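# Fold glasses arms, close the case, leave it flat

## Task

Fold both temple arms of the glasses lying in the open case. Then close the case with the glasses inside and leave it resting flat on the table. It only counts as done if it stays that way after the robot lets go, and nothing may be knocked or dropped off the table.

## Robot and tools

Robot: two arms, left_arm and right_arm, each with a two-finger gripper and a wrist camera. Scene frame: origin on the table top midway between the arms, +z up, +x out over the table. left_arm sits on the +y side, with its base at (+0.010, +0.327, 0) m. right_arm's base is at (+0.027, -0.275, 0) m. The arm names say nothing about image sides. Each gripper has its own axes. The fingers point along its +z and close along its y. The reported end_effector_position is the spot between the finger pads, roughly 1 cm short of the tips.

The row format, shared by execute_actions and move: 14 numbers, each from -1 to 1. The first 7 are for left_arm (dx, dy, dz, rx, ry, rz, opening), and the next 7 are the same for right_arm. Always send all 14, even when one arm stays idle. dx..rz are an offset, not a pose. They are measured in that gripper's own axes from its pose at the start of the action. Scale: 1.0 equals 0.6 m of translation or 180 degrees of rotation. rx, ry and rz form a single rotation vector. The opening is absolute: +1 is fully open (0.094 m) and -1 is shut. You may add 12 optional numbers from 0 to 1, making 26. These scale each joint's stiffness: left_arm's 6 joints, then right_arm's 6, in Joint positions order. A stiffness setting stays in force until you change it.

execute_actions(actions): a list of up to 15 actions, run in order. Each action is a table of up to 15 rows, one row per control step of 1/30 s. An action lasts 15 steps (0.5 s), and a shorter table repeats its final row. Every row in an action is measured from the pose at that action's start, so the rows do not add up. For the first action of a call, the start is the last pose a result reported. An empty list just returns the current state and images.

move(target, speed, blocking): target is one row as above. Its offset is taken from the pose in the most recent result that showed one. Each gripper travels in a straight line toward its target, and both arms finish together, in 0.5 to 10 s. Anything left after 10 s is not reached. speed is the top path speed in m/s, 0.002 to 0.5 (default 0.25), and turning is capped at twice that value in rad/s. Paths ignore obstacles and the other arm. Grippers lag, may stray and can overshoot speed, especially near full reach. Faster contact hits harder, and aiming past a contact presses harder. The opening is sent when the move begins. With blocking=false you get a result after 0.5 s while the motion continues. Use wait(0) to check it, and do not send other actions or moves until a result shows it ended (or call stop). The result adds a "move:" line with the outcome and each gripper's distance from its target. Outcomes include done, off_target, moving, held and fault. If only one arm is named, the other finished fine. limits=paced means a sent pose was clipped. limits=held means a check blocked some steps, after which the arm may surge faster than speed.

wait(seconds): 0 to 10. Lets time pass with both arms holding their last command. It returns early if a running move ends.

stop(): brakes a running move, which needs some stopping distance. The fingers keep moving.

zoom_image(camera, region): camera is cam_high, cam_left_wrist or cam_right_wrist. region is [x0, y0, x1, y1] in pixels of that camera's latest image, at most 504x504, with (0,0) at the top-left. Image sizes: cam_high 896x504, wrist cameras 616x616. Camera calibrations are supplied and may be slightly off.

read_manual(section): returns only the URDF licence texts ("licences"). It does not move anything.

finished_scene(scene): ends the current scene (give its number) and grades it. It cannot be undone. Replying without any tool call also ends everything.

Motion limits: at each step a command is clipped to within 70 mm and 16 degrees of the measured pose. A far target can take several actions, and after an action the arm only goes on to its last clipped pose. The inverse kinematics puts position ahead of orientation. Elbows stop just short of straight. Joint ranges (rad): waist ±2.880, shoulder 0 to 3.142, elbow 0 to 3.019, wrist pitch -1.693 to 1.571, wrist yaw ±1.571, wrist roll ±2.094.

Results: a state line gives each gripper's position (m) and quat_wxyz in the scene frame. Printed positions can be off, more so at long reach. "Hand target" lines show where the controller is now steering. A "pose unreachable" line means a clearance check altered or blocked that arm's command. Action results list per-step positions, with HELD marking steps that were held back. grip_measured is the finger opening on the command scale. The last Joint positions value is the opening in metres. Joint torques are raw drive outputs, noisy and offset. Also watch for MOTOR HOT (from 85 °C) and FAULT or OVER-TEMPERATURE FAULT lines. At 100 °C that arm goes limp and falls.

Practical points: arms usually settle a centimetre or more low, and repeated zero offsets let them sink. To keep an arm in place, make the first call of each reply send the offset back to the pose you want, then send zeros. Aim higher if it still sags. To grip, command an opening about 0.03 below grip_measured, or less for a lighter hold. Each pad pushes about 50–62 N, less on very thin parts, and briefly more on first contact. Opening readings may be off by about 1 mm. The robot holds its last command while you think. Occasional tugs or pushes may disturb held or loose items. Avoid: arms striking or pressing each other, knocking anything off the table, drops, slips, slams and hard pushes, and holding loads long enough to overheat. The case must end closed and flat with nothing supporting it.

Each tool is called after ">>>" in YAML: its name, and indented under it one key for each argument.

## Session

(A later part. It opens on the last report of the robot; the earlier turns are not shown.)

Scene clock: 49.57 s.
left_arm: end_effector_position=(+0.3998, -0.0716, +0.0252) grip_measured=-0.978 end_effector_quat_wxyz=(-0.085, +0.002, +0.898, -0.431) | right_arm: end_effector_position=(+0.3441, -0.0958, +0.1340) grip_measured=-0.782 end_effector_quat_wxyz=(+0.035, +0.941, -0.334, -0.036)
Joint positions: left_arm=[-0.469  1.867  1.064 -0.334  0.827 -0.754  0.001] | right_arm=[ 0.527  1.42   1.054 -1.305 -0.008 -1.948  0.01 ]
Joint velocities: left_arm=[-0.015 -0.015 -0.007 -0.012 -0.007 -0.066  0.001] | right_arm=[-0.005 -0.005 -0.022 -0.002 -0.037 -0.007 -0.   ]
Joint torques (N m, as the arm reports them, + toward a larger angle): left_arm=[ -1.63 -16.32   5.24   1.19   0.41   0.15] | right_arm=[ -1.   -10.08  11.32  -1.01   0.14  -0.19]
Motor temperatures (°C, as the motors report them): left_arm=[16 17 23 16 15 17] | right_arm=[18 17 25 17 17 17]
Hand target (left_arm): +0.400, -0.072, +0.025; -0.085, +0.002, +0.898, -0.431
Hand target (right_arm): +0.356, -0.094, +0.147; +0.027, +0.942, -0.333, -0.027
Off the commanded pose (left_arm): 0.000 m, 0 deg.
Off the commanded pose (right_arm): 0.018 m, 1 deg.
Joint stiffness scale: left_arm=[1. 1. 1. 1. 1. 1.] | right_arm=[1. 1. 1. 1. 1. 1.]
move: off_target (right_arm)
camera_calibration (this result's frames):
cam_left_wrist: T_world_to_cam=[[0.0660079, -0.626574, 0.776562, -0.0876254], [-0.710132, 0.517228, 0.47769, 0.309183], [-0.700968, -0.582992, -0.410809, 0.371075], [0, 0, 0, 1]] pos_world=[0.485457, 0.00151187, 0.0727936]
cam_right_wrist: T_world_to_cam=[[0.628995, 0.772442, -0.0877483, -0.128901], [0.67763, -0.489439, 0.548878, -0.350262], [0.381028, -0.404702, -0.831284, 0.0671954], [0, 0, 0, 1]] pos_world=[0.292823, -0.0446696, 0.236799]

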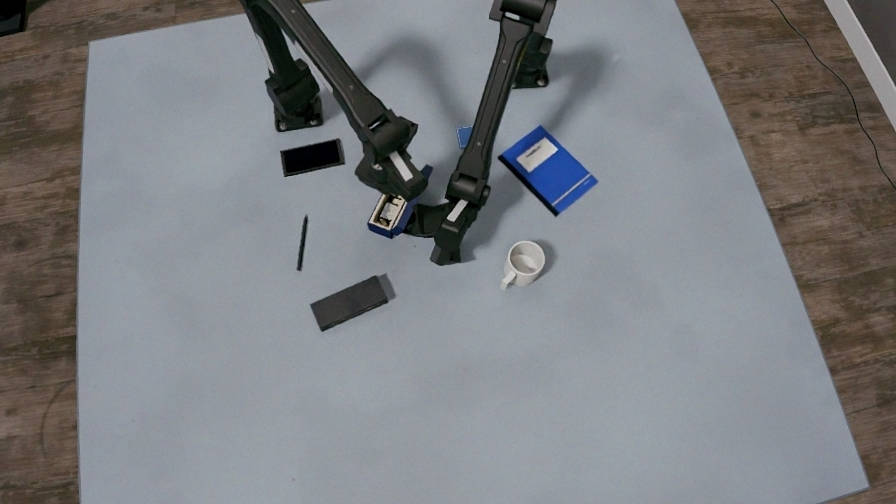

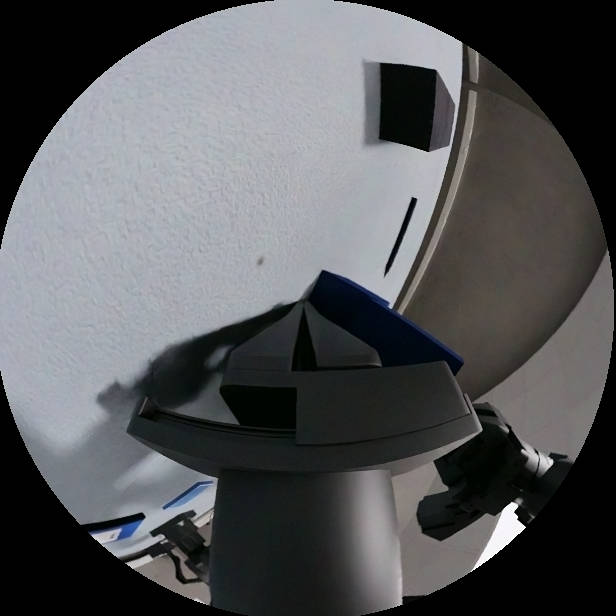

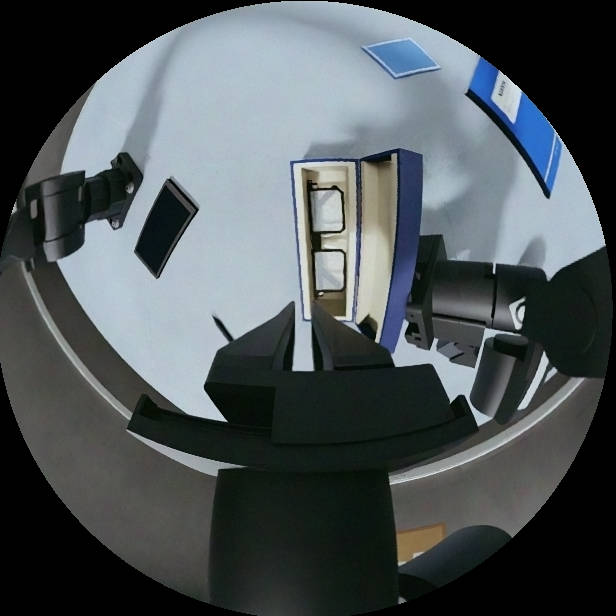

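>>> move:
  target: [0,0,-0.01,0,0,0,-1,-0.02,-0.05,0.1,0,0,0,-1]
  speed: 0.1

>>> zoom_image:
  camera: "cam_right_wrist"
  region: [170, 100, 450, 380]

Scene clock: 51.60 s.
left_arm: end_effector_position=(+0.3982, -0.0707, +0.0242) grip_measured=-0.978 end_effector_quat_wxyz=(-0.088, +0.001, +0.899, -0.429) | right_arm: end_effector_position=(+0.3507, -0.0725, +0.0797) grip_measured=-0.993 end_effector_quat_wxyz=(+0.033, +0.942, -0.333, -0.033)
Joint positions: left_arm=[-0.469  1.867  1.062 -0.339  0.828 -0.754  0.001] | right_arm=[ 0.57   1.524  1.011 -1.15  -0.011 -1.906  0.   ]
Joint velocities: left_arm=[-0.015 -0.024 -0.012  0.007  0.022 -0.066  0.   ] | right_arm=[-0.005  0.005 -0.012 -0.017 -0.007 -0.022  0.   ]
Joint torques (N m, as the arm reports them, + toward a larger angle): left_arm=[ -0.8  -16.93   5.28   0.59   0.51   0.27] | right_arm=[  1.2  -10.57   7.16   0.4   -0.15   0.06]
Motor temperatures (°C, as the motors report them): left_arm=[16 17 23 16 15 17] | right_arm=[18 17 25 17 17 17]
Hand target (left_arm): +0.401, -0.067, +0.029; -0.085, +0.002, +0.898, -0.431
Hand target (right_arm): +0.348, -0.069, +0.072; +0.035, +0.941, -0.334, -0.037
Off the commanded pose (left_arm): 0.007 m, 0 deg.
Off the commanded pose (right_arm): 0.009 m, 0 deg.
Joint stiffness scale: left_arm=[1. 1. 1. 1. 1. 1.] | right_arm=[1. 1. 1. 1. 1. 1.]
move: done
camera_calibration (this result's frames):
cam_left_wrist: T_world_to_cam=[[0.0706339, -0.628784, 0.774365, -0.0881089], [-0.706832, 0.516216, 0.483642, 0.306501], [-0.703846, -0.581507, -0.407983, 0.371201], [0, 0, 0, 1]] pos_world=[0.484137, 0.00223386, 0.0714354]
cam_right_wrist: T_world_to_cam=[[0.628111, 0.77379, -0.0820156, -0.155876], [0.675193, -0.489597, 0.551732, -0.312991], [0.38677, -0.401925, -0.829979, 0.027009], [0, 0, 0, 1]] pos_world=[0.298791, -0.0217683, 0.18232]

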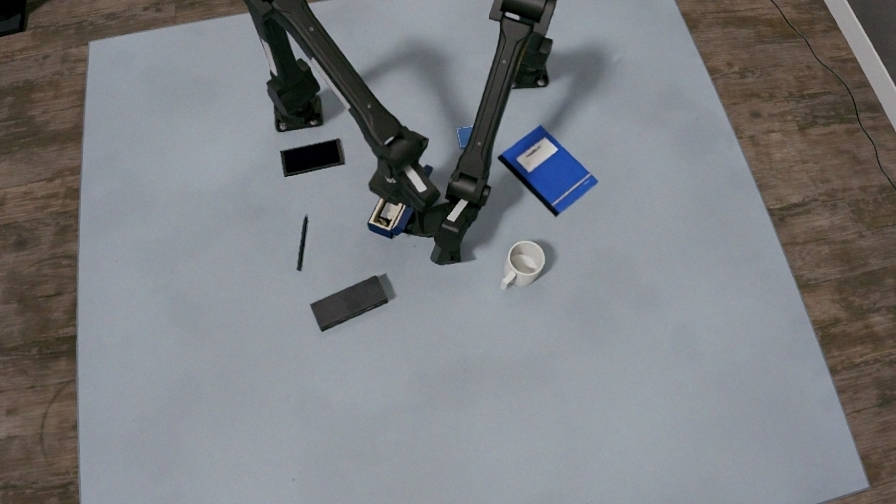

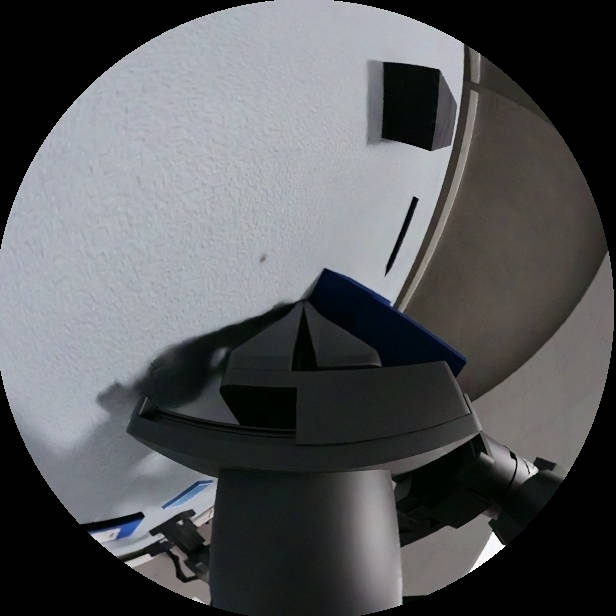

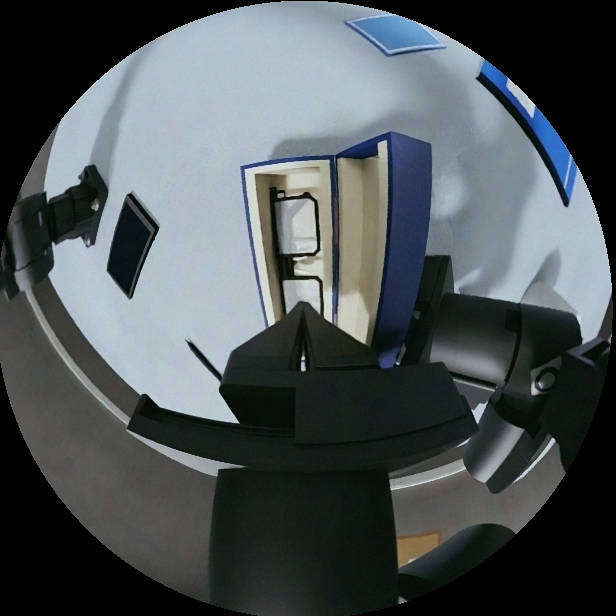

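Region (170, 100, 450, 380) of cam_right_wrist's 616x616 image, scaled by 1.800, with more detail than that image has.

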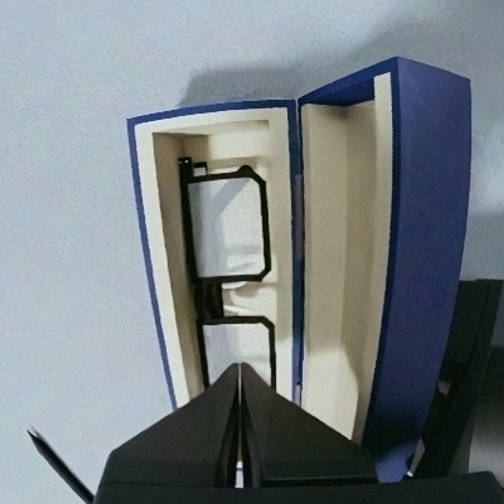

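>>> move:
  target: [0,0,-0.01,0,0,0,-1,-0.01,0.06,-0.01,0.11,0,0,-0.15]
  speed: 0.12

>>> zoom_image:
  camera: "cam_right_wrist"
  region: [200, 100, 480, 380]

Scene clock: 54.63 s.
left_arm: end_effector_position=(+0.3975, -0.0705, +0.0240) grip_measured=-0.978 end_effector_quat_wxyz=(-0.090, +0.000, +0.899, -0.429) | right_arm: end_effector_position=(+0.3223, -0.0939, +0.0934) grip_measured=-0.152 end_effector_quat_wxyz=(-0.124, +0.935, -0.332, +0.021)
Joint positions: left_arm=[-0.469  1.867  1.062 -0.343  0.83  -0.754  0.001] | right_arm=[ 0.499  1.221  0.738 -0.875 -0.136 -1.959  0.04 ]
Joint velocities: left_arm=[-0.005 -0.015 -0.002 -0.002 -0.095  0.022 -0.001] | right_arm=[ 0.005 -0.005 -0.007  0.007  0.051 -0.154 -0.   ]
Joint torques (N m, as the arm reports them, + toward a larger angle): left_arm=[ -0.75 -17.13   5.13   0.53   0.48   0.27] | right_arm=[-0.65 -7.57  7.64  1.36 -0.22 -0.15]
Motor temperatures (°C, as the motors report them): left_arm=[16 17 22 16 15 17] | right_arm=[18 17 24 17 17 17]
Hand target (left_arm): +0.399, -0.066, +0.028; -0.088, +0.001, +0.899, -0.429
Hand target (right_arm): +0.324, -0.097, +0.092; -0.129, +0.934, -0.331, +0.025
Off the commanded pose (left_arm): 0.006 m, 0 deg.
Off the commanded pose (right_arm): 0.005 m, 1 deg.
Joint stiffness scale: left_arm=[1. 1. 1. 1. 1. 1.] | right_arm=[1. 1. 1. 1. 1. 1.]
move: done
camera_calibration (this result's frames):
cam_left_wrist: T_world_to_cam=[[0.0733069, -0.629507, 0.773529, -0.0889007], [-0.704583, 0.516236, 0.486891, 0.304952], [-0.705825, -0.580708, -0.405696, 0.371576], [0, 0, 0, 1]] pos_world=[0.483649, 0.00238673, 0.0710359]
cam_right_wrist: T_world_to_cam=[[0.618266, 0.745988, 0.247486, -0.150565], [0.556238, -0.637759, 0.532788, -0.285596], [0.555289, -0.191743, -0.809252, 0.0042638], [0, 0, 0, 1]] pos_world=[0.249581, -0.0690037, 0.192875]

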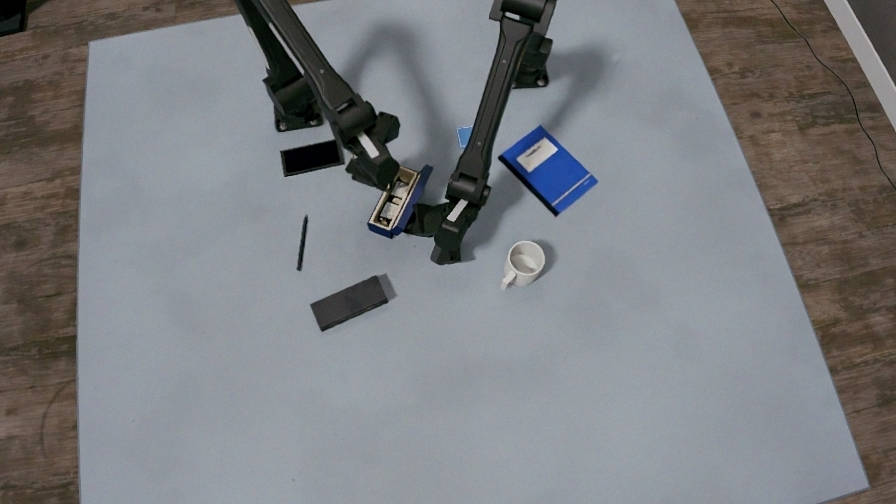

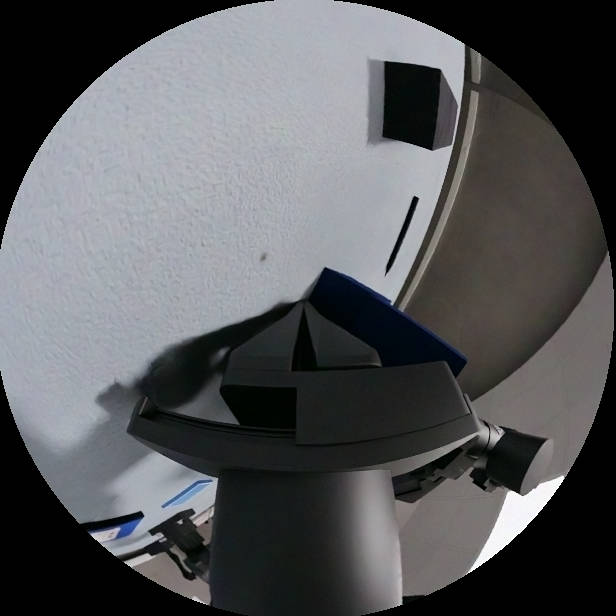

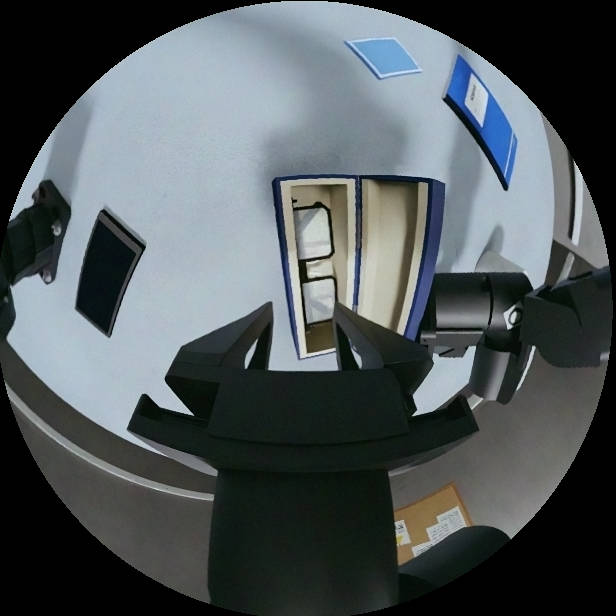

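Region (200, 100, 480, 380) of cam_right_wrist's 616x616 image, scaled by 1.800, with more detail than that image has.

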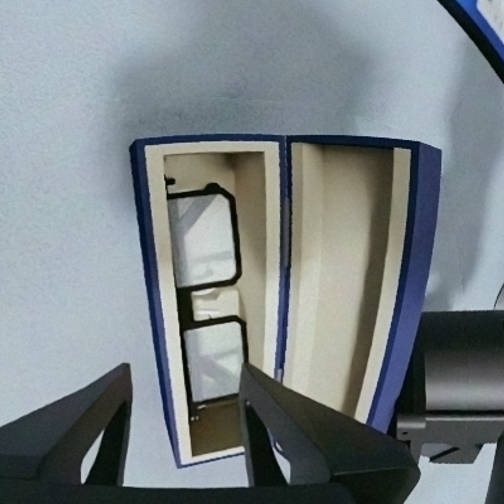

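>>> move:
  target: [0,0,-0.01,0,0,0,-1,0,0.008,0.085,0,0,0,-0.15]
  speed: 0.05

>>> zoom_image:
  camera: "cam_right_wrist"
  region: [200, 100, 480, 380]

Scene clock: 56.50 s.
left_arm: end_effector_position=(+0.3968, -0.0703, +0.0240) grip_measured=-0.978 end_effector_quat_wxyz=(-0.092, +0.000, +0.899, -0.429) | right_arm: end_effector_position=(+0.3283, -0.0907, +0.0496) grip_measured=-0.152 end_effector_quat_wxyz=(-0.126, +0.934, -0.332, +0.023)
Joint positions: left_arm=[-0.469  1.867  1.062 -0.346  0.831 -0.754  0.001] | right_arm=[ 0.499  1.315  0.682 -0.719 -0.136 -1.958  0.04 ]
Joint velocities: left_arm=[-0.005 -0.024 -0.012 -0.012  0.081 -0.022  0.001] | right_arm=[ 0.005  0.005  0.027  0.007  0.007 -0.007 -0.   ]
Joint torques (N m, as the arm reports them, + toward a larger angle): left_arm=[ -0.73 -17.01   5.16   0.51   0.48   0.26] | right_arm=[ 2.04 -6.59  7.33  1.39 -0.01  0.1 ]
Motor temperatures (°C, as the motors report them): left_arm=[16 17 22 16 15 17] | right_arm=[18 17 24 17 17 17]
Hand target (left_arm): +0.398, -0.066, +0.028; -0.090, +0.000, +0.899, -0.429
Hand target (right_arm): +0.325, -0.088, +0.043; -0.124, +0.935, -0.332, +0.021
Off the commanded pose (left_arm): 0.006 m, 0 deg.
Off the commanded pose (right_arm): 0.008 m, 0 deg.
Joint stiffness scale: left_arm=[1. 1. 1. 1. 1. 1.] | right_arm=[1. 1. 1. 1. 1. 1.]
move: done
camera_calibration (this result's frames):
cam_left_wrist: T_world_to_cam=[[0.0755296, -0.629696, 0.773161, -0.0896327], [-0.702467, 0.516701, 0.489448, 0.303557], [-0.707697, -0.580088, -0.403315, 0.371929], [0, 0, 0, 1]] pos_world=[0.483221, 0.00246214, 0.0707299]
cam_right_wrist: T_world_to_cam=[[0.617974, 0.744646, 0.252213, -0.146108], [0.553145, -0.639777, 0.533587, -0.262772], [0.558694, -0.190232, -0.807263, -0.0350605], [0, 0, 0, 1]] pos_world=[0.25523, -0.0659862, 0.148759]

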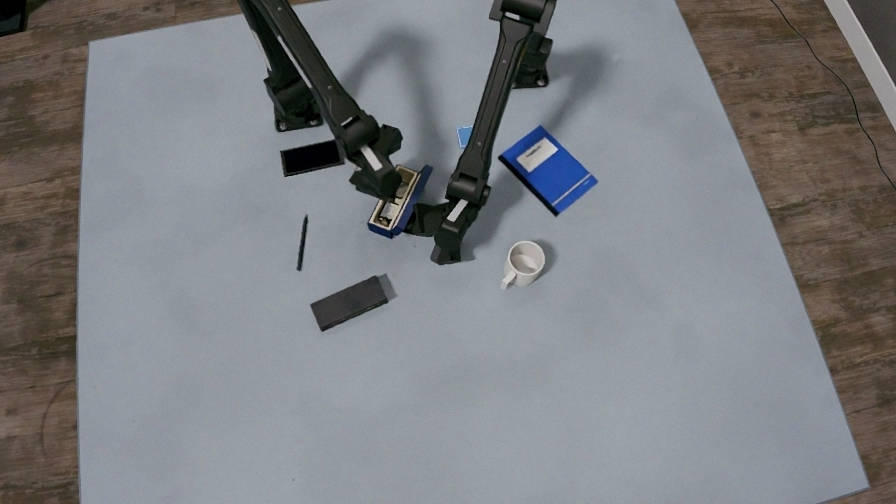

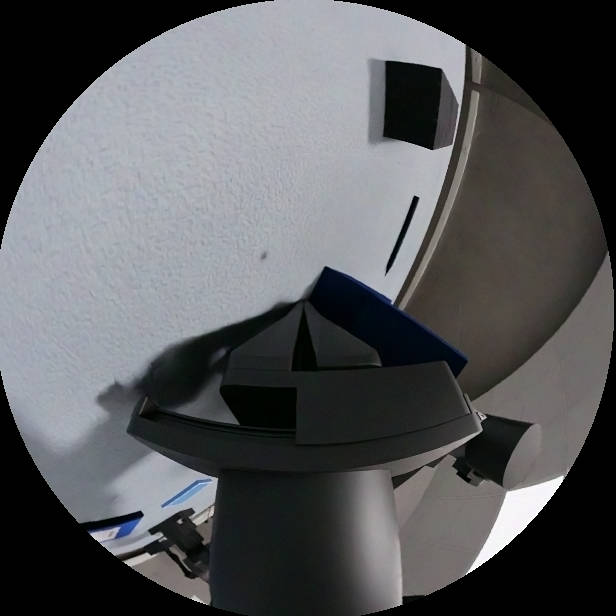

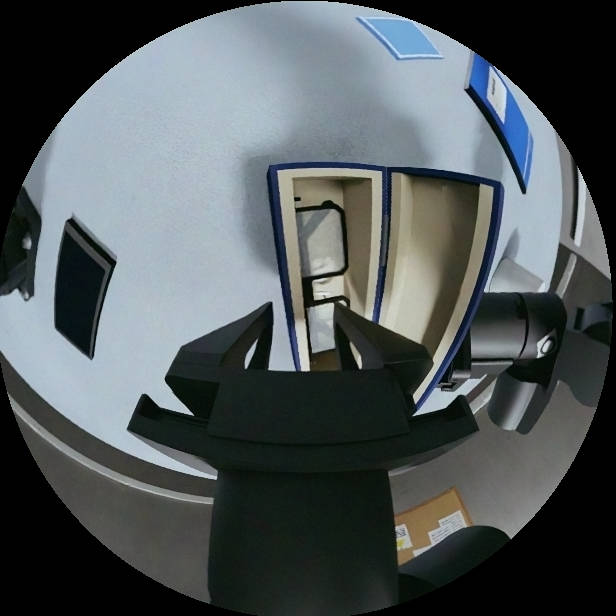

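Region (200, 100, 480, 380) of cam_right_wrist's 616x616 image, scaled by 1.800, with more detail than that image has.

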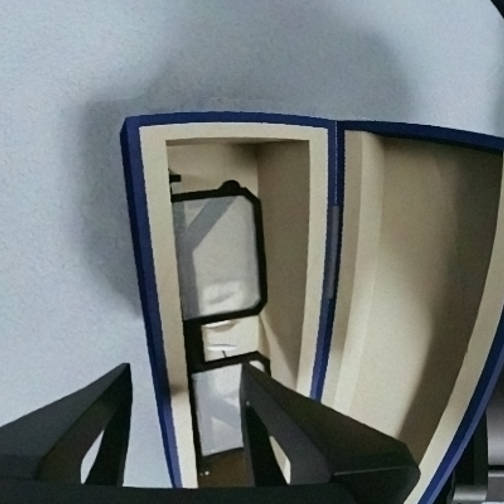

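>>> move:
  target: [0,0,-0.01,0,0,0,-1,0.015,0.005,0.045,0,0,0,-0.25]
  speed: 0.03

>>> zoom_image:
  camera: "cam_right_wrist"
  region: [200, 100, 480, 380]

Scene clock: 58.07 s.
left_arm: end_effector_position=(+0.3964, -0.0702, +0.0239) grip_measured=-0.978 end_effector_quat_wxyz=(-0.093, -0.000, +0.899, -0.429) | right_arm: end_effector_position=(+0.3365, -0.0883, +0.0335) grip_measured=-0.248 end_effector_quat_wxyz=(-0.129, +0.934, -0.331, +0.026)
Joint positions: left_arm=[-0.469  1.867  1.062 -0.348  0.832 -0.754  0.001] | right_arm=[ 0.494  1.367  0.675 -0.653 -0.137 -1.965  0.035]
Joint velocities: left_arm=[-0.005 -0.005 -0.012 -0.002 -0.022 -0.066 -0.   ] | right_arm=[-0.005 -0.005 -0.027 -0.017 -0.051 -0.066 -0.002]
Joint torques (N m, as the arm reports them, + toward a larger angle): left_arm=[ -0.59 -16.95   5.12   0.44   0.51   0.27] | right_arm=[-0.84 -6.86  6.42  1.74 -0.15 -0.12]
Motor temperatures (°C, as the motors report them): left_arm=[16 17 22 16 15 17] | right_arm=[18 17 24 17 17 17]
Hand target (left_arm): +0.398, -0.066, +0.028; -0.092, -0.000, +0.899, -0.429
Hand target (right_arm): +0.337, -0.093, +0.023; -0.126, +0.935, -0.332, +0.023
Off the commanded pose (left_arm): 0.006 m, 0 deg.
Off the commanded pose (right_arm): 0.012 m, 1 deg.
Joint stiffness scale: left_arm=[1. 1. 1. 1. 1. 1.] | right_arm=[1. 1. 1. 1. 1. 1.]
move: off_target (right_arm)
camera_calibration (this result's frames):
cam_left_wrist: T_world_to_cam=[[0.0771159, -0.630215, 0.772582, -0.0900843], [-0.701177, 0.516605, 0.491397, 0.30266], [-0.708805, -0.579611, -0.402053, 0.372135], [0, 0, 0, 1]] pos_world=[0.482936, 0.00256523, 0.0704896]
cam_right_wrist: T_world_to_cam=[[0.614658, 0.744577, 0.260386, -0.14803], [0.549623, -0.641057, 0.535688, -0.256217], [0.565783, -0.186151, -0.803267, -0.0543079], [0, 0, 0, 1]] pos_world=[0.262537, -0.0641395, 0.132174]

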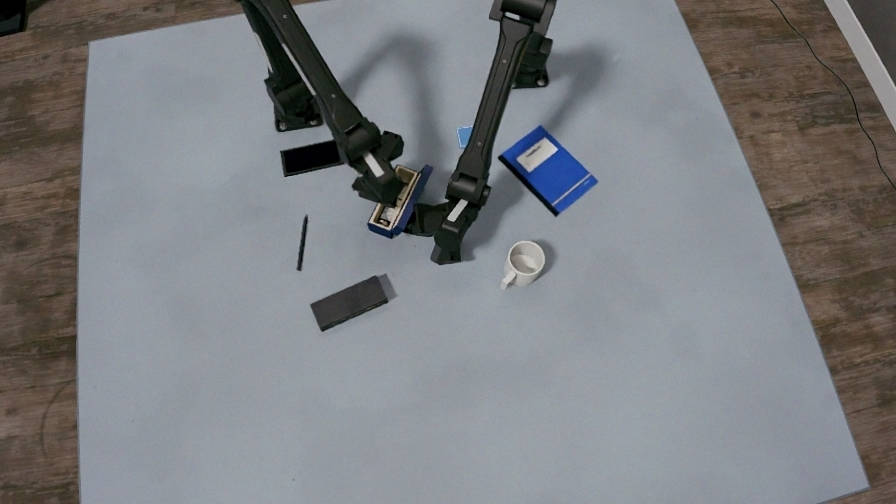

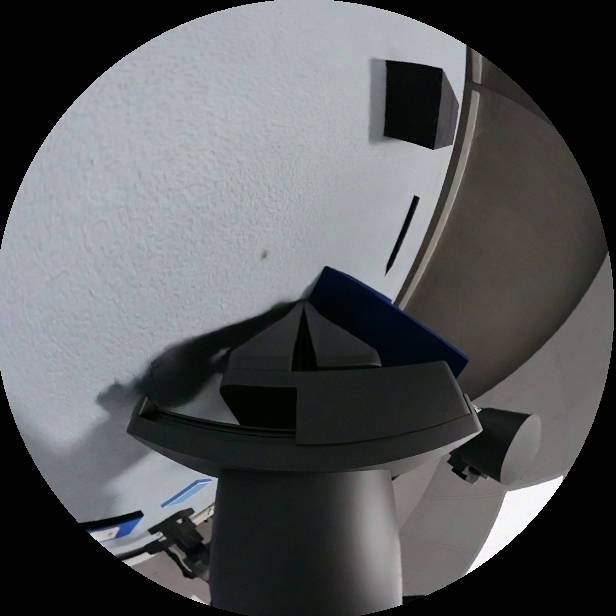

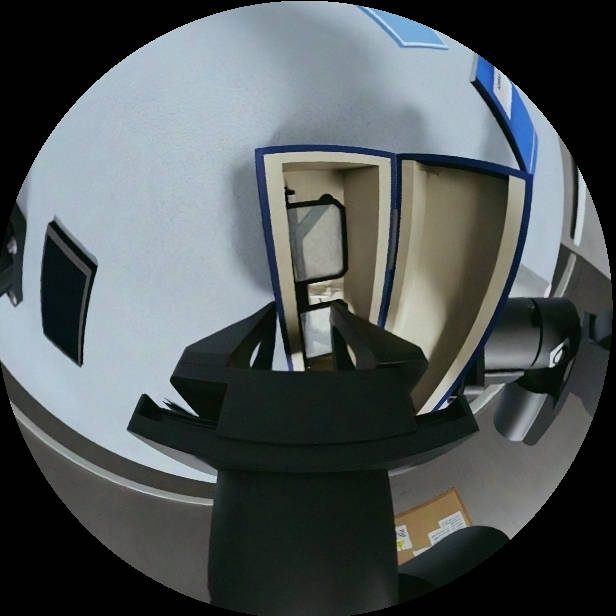

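Region (200, 100, 480, 380) of cam_right_wrist's 616x616 image, scaled by 1.800, with more detail than that image has.

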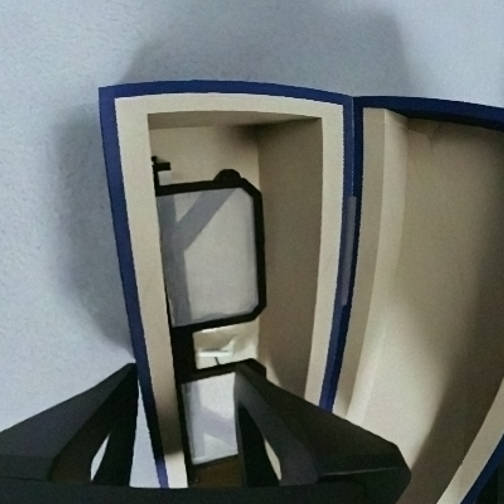

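>>> move:
  target: [0,0,-0.01,0,0,0,-1,0.015,-0.005,0.03,0,0,0,-0.25]
  speed: 0.03

>>> zoom_image:
  camera: "cam_right_wrist"
  region: [200, 100, 480, 380]

Scene clock: 59.57 s.
left_arm: end_effector_position=(+0.3972, -0.0687, +0.0239) grip_measured=-0.979 end_effector_quat_wxyz=(-0.094, -0.002, +0.899, -0.428) | right_arm: end_effector_position=(+0.3385, -0.0873, +0.0316) grip_measured=-0.248 end_effector_quat_wxyz=(-0.132, +0.935, -0.329, +0.027)
Joint positions: left_arm=[-0.466  1.867  1.062 -0.351  0.834 -0.754  0.001] | right_arm=[ 0.492  1.375  0.675 -0.64  -0.141 -1.97   0.035]
Joint velocities: left_arm=[-0.015 -0.005 -0.007 -0.017 -0.11  -0.051 -0.   ] | right_arm=[-0.005 -0.024  0.017  0.007 -0.007 -0.037 -0.001]
Joint torques (N m, as the arm reports them, + toward a larger angle): left_arm=[ -1.16 -16.99   5.15   0.49   0.47   0.28] | right_arm=[-0.75 -4.13  7.76  2.47 -0.06 -0.08]
Motor temperatures (°C, as the motors report them): left_arm=[16 17 22 16 15 17] | right_arm=[18 17 24 17 17 17]
Hand target (left_arm): +0.397, -0.066, +0.028; -0.093, -0.001, +0.899, -0.429
Hand target (right_arm): +0.347, -0.089, +0.017; -0.129, +0.934, -0.331, +0.026
Off the commanded pose (left_arm): 0.005 m, 0 deg.
Off the commanded pose (right_arm): 0.018 m, 0 deg.
Joint stiffness scale: left_arm=[1. 1. 1. 1. 1. 1.] | right_arm=[1. 1. 1. 1. 1. 1.]
move: off_target (right_arm)
camera_calibration (this result's frames):
cam_left_wrist: T_world_to_cam=[[0.0814591, -0.630343, 0.772031, -0.0908721], [-0.700991, 0.514406, 0.493962, 0.302152], [-0.708503, -0.581424, -0.399961, 0.373223], [0, 0, 0, 1]] pos_world=[0.483637, 0.00429165, 0.0701794]
cam_right_wrist: T_world_to_cam=[[0.610956, 0.745623, 0.266044, -0.148328], [0.550162, -0.641533, 0.534562, -0.25583], [0.569258, -0.180227, -0.802162, -0.0575069], [0, 0, 0, 1]] pos_world=[0.264107, -0.0638911, 0.130089]

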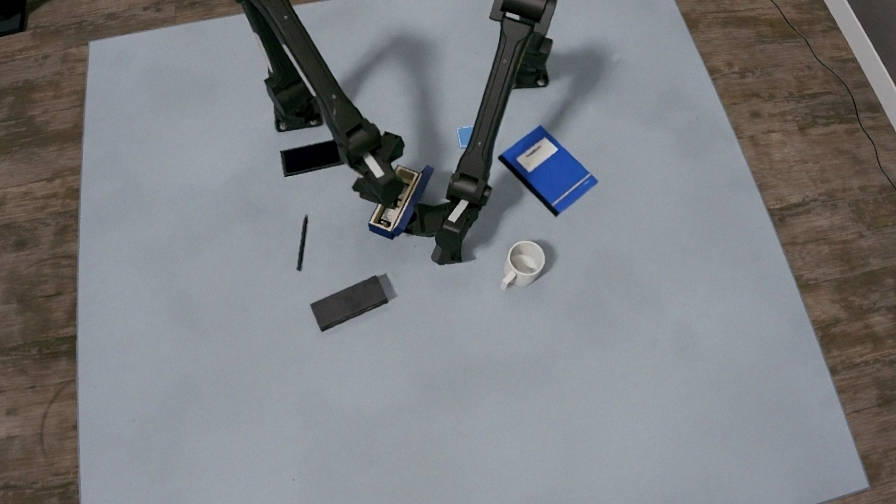

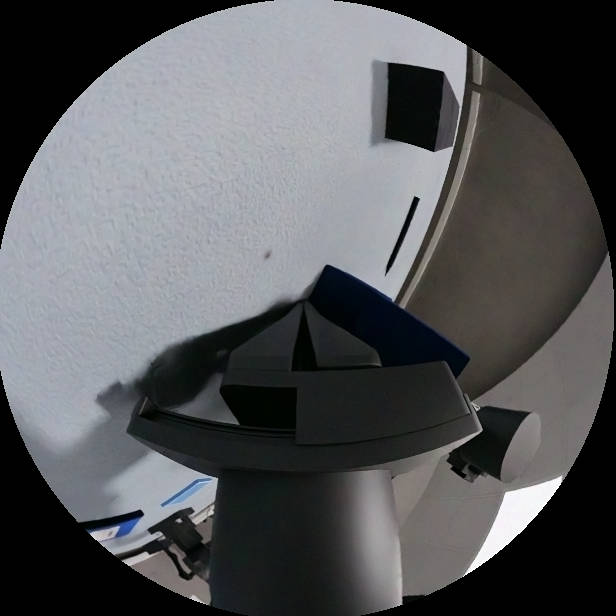

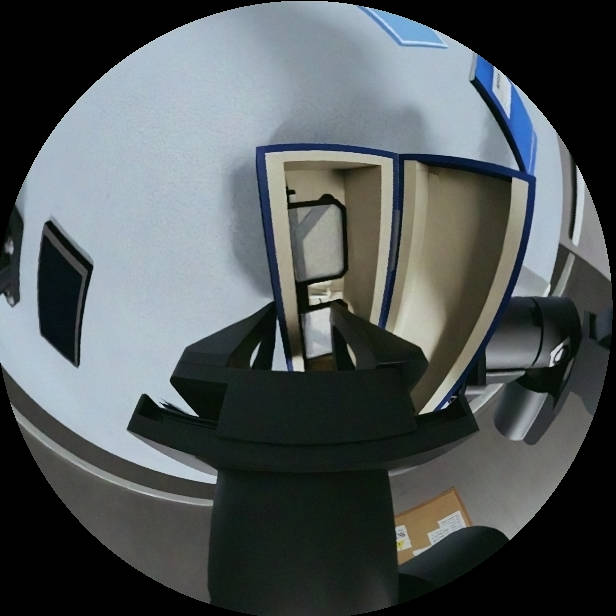

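Region (200, 100, 480, 380) of cam_right_wrist's 616x616 image, scaled by 1.800, with more detail than that image has.

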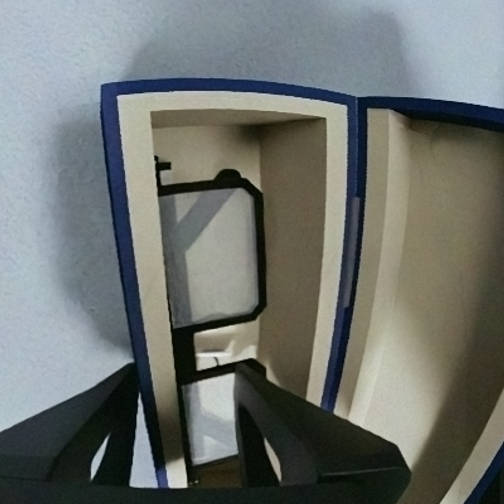

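>>> move:
  target: [0.04,-0.05,-0.145,0,0,0,-1,0,0,-0.11,0,0,0,-0.25]
  speed: 0.12

Scene clock: 61.87 s.
left_arm: end_effector_position=(+0.3829, -0.0219, +0.0882) grip_measured=-0.979 end_effector_quat_wxyz=(-0.110, -0.012, +0.901, -0.419) | right_arm: end_effector_position=(+0.3150, -0.1045, +0.0796) grip_measured=-0.248 end_effector_quat_wxyz=(-0.121, +0.936, -0.331, +0.018)
Joint positions: left_arm=[-0.397  1.691  1.039 -0.618  0.857 -0.659  0.001] | right_arm=[ 0.479  1.216  0.694 -0.847 -0.142 -1.984  0.035]
Joint velocities: left_arm=[ 0.005  0.005  0.007  0.002  0.125  0.051 -0.   ] | right_arm=[ 0.005 -0.005 -0.007  0.007 -0.037 -0.066 -0.001]
Joint torques (N m, as the arm reports them, + toward a larger angle): left_arm=[ -0.35 -16.96   6.64   0.5    0.63   0.32] | right_arm=[-0.67 -7.36 11.59 -0.28 -0.24 -0.13]
Motor temperatures (°C, as the motors report them): left_arm=[16 17 22 16 15 17] | right_arm=[18 17 24 17 17 17]
Hand target (left_arm): +0.391, -0.020, +0.105; -0.093, -0.002, +0.899, -0.428
Hand target (right_arm): +0.329, -0.102, +0.096; -0.132, +0.935, -0.329, +0.028
Off the commanded pose (left_arm): 0.018 m, 2 deg.
Off the commanded pose (right_arm): 0.021 m, 2 deg.
Joint stiffness scale: left_arm=[1. 1. 1. 1. 1. 1.] | right_arm=[1. 1. 1. 1. 1. 1.]
move: off_target (left_arm, right_arm)
camera_calibration (this result's frames):
cam_left_wrist: T_world_to_cam=[[0.110673, -0.647028, 0.754391, -0.119858], [-0.683389, 0.501589, 0.53046, 0.226146], [-0.721617, -0.574251, -0.38666, 0.420044], [0, 0, 0, 1]] pos_world=[0.470922, 0.0502267, 0.132872]
cam_right_wrist: T_world_to_cam=[[0.617147, 0.749123, 0.240717, -0.13348], [0.562387, -0.633911, 0.530921, -0.282316], [0.550318, -0.19228, -0.812514, -0.00311228], [0, 0, 0, 1]] pos_world=[0.242861, -0.0795689, 0.17949]

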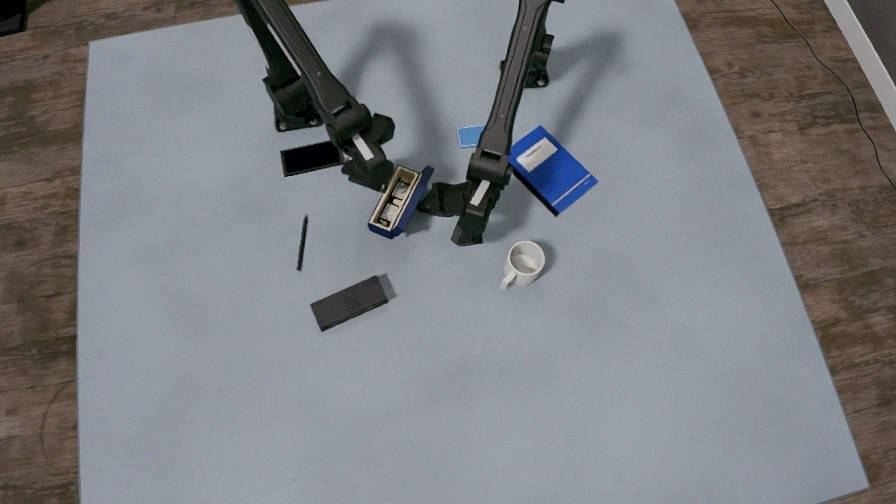

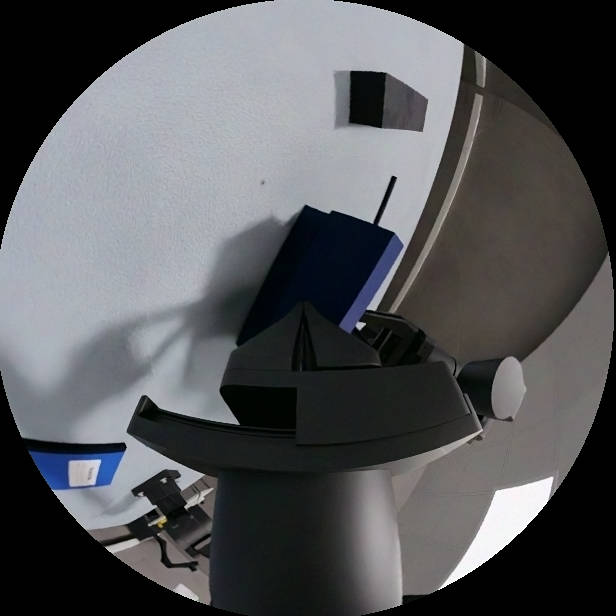

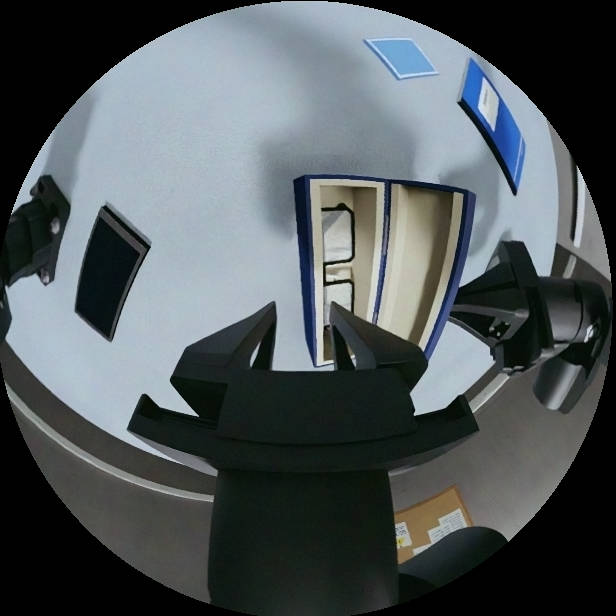

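>>> move:
  target: [0,-0.02,-0.02,0,0,0,-1,0.042,0.03,0.075,0.165,0.03,0.11,-1]
  speed: 0.15

>>> zoom_image:
  camera: "cam_high"
  region: [300, 120, 510, 280]

Scene clock: 65.10 s.
left_arm: end_effector_position=(+0.3760, -0.0182, +0.0859) grip_measured=-0.979 end_effector_quat_wxyz=(-0.126, -0.020, +0.904, -0.409) | right_arm: end_effector_position=(+0.3278, -0.1223, +0.0363) grip_measured=-0.993 end_effector_quat_wxyz=(-0.339, +0.811, -0.460, +0.126)
Joint positions: left_arm=[-0.397  1.691  1.039 -0.662  0.857 -0.656  0.001] | right_arm=[ 0.371  1.126  0.294 -0.027 -0.228 -1.668  0.   ]
Joint velocities: left_arm=[ 0.005  0.005 -0.012 -0.007  0.022 -0.037  0.   ] | right_arm=[-0.005 -0.015 -0.012 -0.012 -0.037 -0.022  0.   ]
Joint torques (N m, as the arm reports them, + toward a larger angle): left_arm=[ -1.08 -16.     7.59   0.49   0.49   0.19] | right_arm=[-0.68 -3.09  6.55  2.42 -0.2   0.11]
Motor temperatures (°C, as the motors report them): left_arm=[16 18 22 16 15 17] | right_arm=[18 17 24 17 17 17]
Hand target (left_arm): +0.386, -0.021, +0.105; -0.109, -0.012, +0.902, -0.418
Hand target (right_arm): +0.328, -0.126, +0.032; -0.341, +0.805, -0.470, +0.126
Off the commanded pose (left_arm): 0.022 m, 2 deg.
Off the commanded pose (right_arm): 0.006 m, 2 deg.
Joint stiffness scale: left_arm=[1. 1. 1. 1. 1. 1.] | right_arm=[1. 1. 1. 1. 1. 1.]
move: off_target (left_arm)
camera_calibration (this result's frames):
cam_left_wrist: T_world_to_cam=[[0.136879, -0.662343, 0.736591, -0.123588], [-0.662488, 0.49162, 0.565172, 0.209704], [-0.73646, -0.565343, -0.371502, 0.420759], [0, 0, 0, 1]] pos_world=[0.465715, 0.0529207, 0.128828]
cam_right_wrist: T_world_to_cam=[[0.661128, 0.342642, 0.667462, -0.197301], [0.1349, -0.929415, 0.343496, -0.167078], [0.738046, -0.137054, -0.660685, -0.109107], [0, 0, 0, 1]] pos_world=[0.233506, -0.102635, 0.116996]

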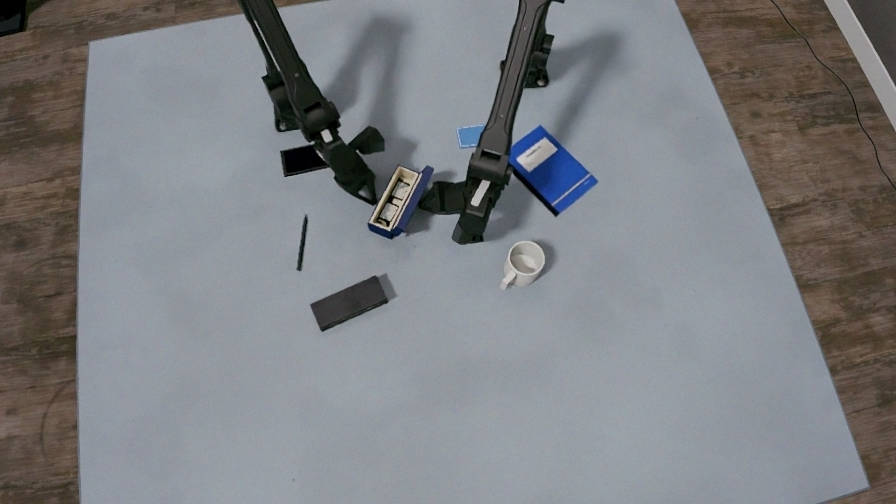

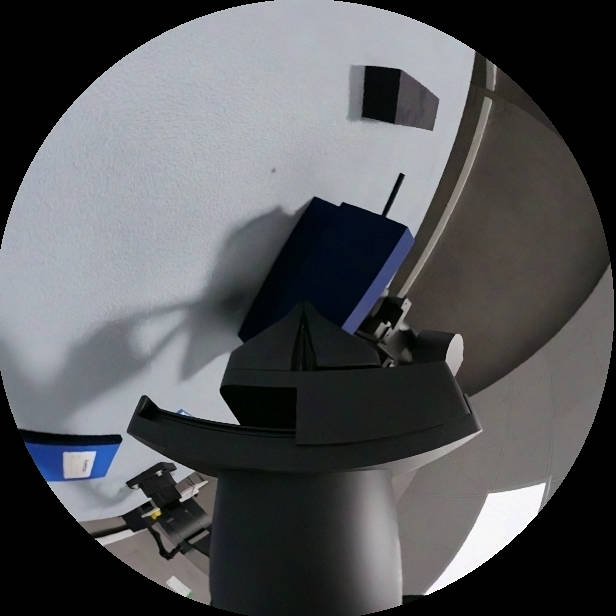

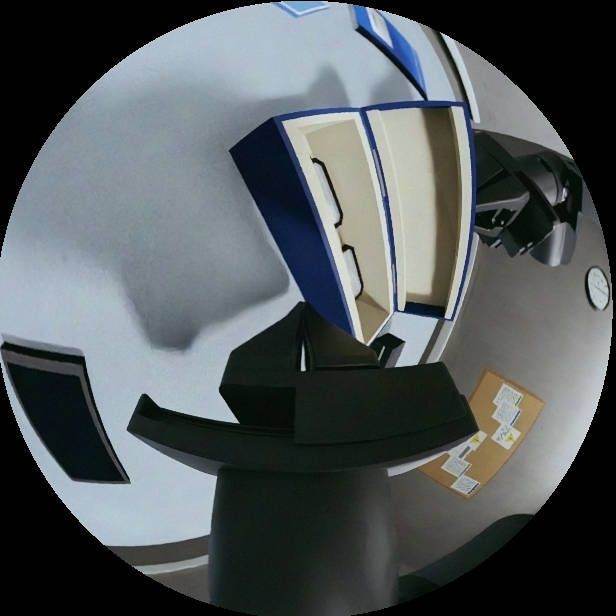

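Region (300, 120, 510, 280) of cam_high's 896x504 image, scaled by 2.400, with more detail than that image has; it fills the top 384 rows of this view, and the rest is white.

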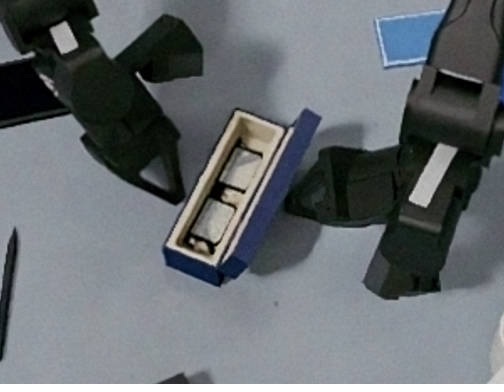

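>>> move:
  target: [0.017,-0.11,0.055,0,0,0,-1,-0.012,-0.022,0.022,0,0,0,-1]
  speed: 0.05

>>> zoom_image:
  camera: "cam_high"
  region: [300, 120, 510, 280]

Scene clock: 68.07 s.
left_arm: end_effector_position=(+0.3624, -0.0668, +0.1002) grip_measured=-0.979 end_effector_quat_wxyz=(-0.138, -0.033, +0.906, -0.399) | right_arm: end_effector_position=(+0.3206, -0.1186, +0.0208) grip_measured=-0.993 end_effector_quat_wxyz=(-0.319, +0.817, -0.466, +0.113)
Joint positions: left_arm=[-0.503  1.691  1.084 -0.62   0.819 -0.824  0.001] | right_arm=[ 0.402  1.174  0.294 -0.027 -0.203 -1.647  0.   ]
Joint velocities: left_arm=[ 0.005 -0.015 -0.002  0.007 -0.066 -0.007 -0.   ] | right_arm=[-0.005  0.015 -0.022 -0.002  0.022  0.007 -0.   ]
Joint torques (N m, as the arm reports them, + toward a larger angle): left_arm=[ -3.66 -14.98   8.87   1.5    0.42  -0.05] | right_arm=[ 2.21 -4.02  9.69  2.63  0.02  0.22]
Motor temperatures (°C, as the motors report them): left_arm=[16 18 23 16 15 17] | right_arm=[18 17 23 17 17 17]
Hand target (left_arm): +0.367, -0.086, +0.116; -0.128, -0.020, +0.903, -0.410
Hand target (right_arm): +0.338, -0.107, +0.037; -0.340, +0.811, -0.460, +0.125
Off the commanded pose (left_arm): 0.025 m, 2 deg.
Off the commanded pose (right_arm): 0.027 m, 3 deg.
Joint stiffness scale: left_arm=[1. 1. 1. 1. 1. 1.] | right_arm=[1. 1. 1. 1. 1. 1.]
move: off_target (left_arm, right_arm)
camera_calibration (this result's frames):
cam_left_wrist: T_world_to_cam=[[0.167575, -0.676514, 0.71711, -0.174563], [-0.650492, 0.470706, 0.596067, 0.207742], [-0.740796, -0.56636, -0.361189, 0.389046], [0, 0, 0, 1]] pos_world=[0.452591, 0.00446062, 0.141872]
cam_right_wrist: T_world_to_cam=[[0.691376, 0.357764, 0.627697, -0.190574], [0.15023, -0.920989, 0.359459, -0.161533], [0.706704, -0.154223, -0.690496, -0.104875], [0, 0, 0, 1]] pos_world=[0.230141, -0.0967633, 0.105272]

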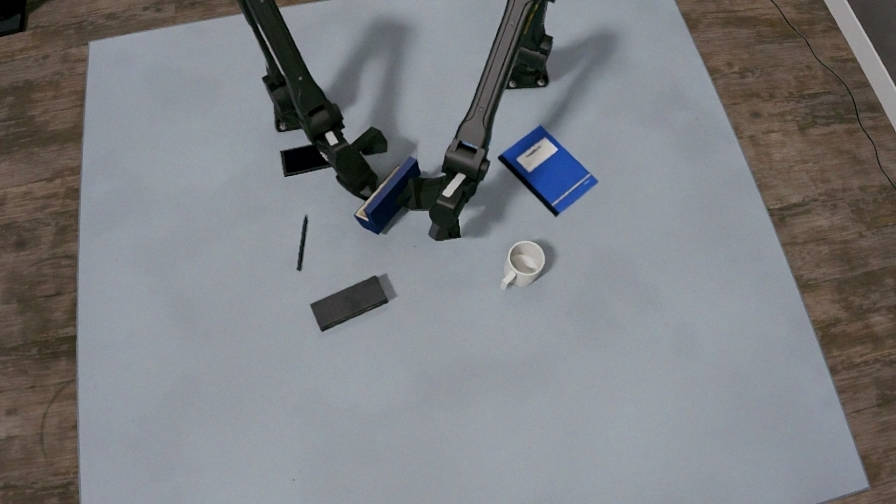

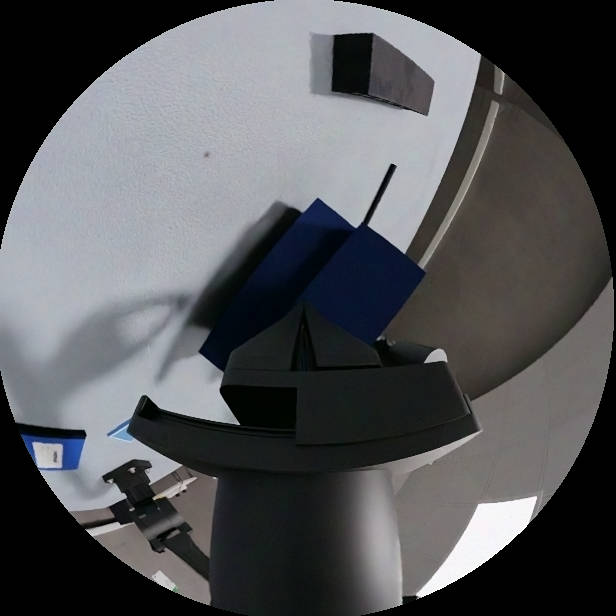

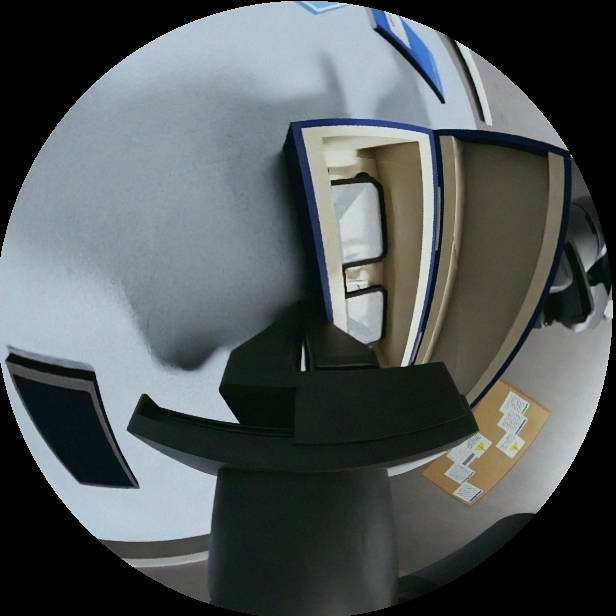

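Region (300, 120, 510, 280) of cam_high's 896x504 image, scaled by 2.400, with more detail than that image has; it fills the top 384 rows of this view, and the rest is white.

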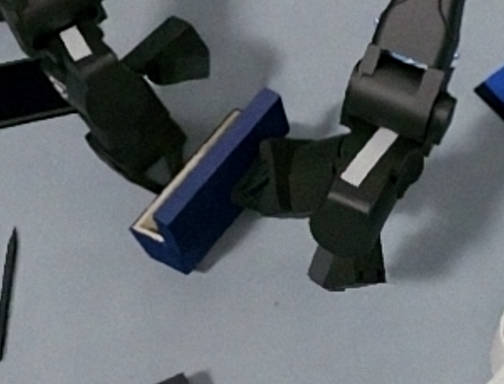

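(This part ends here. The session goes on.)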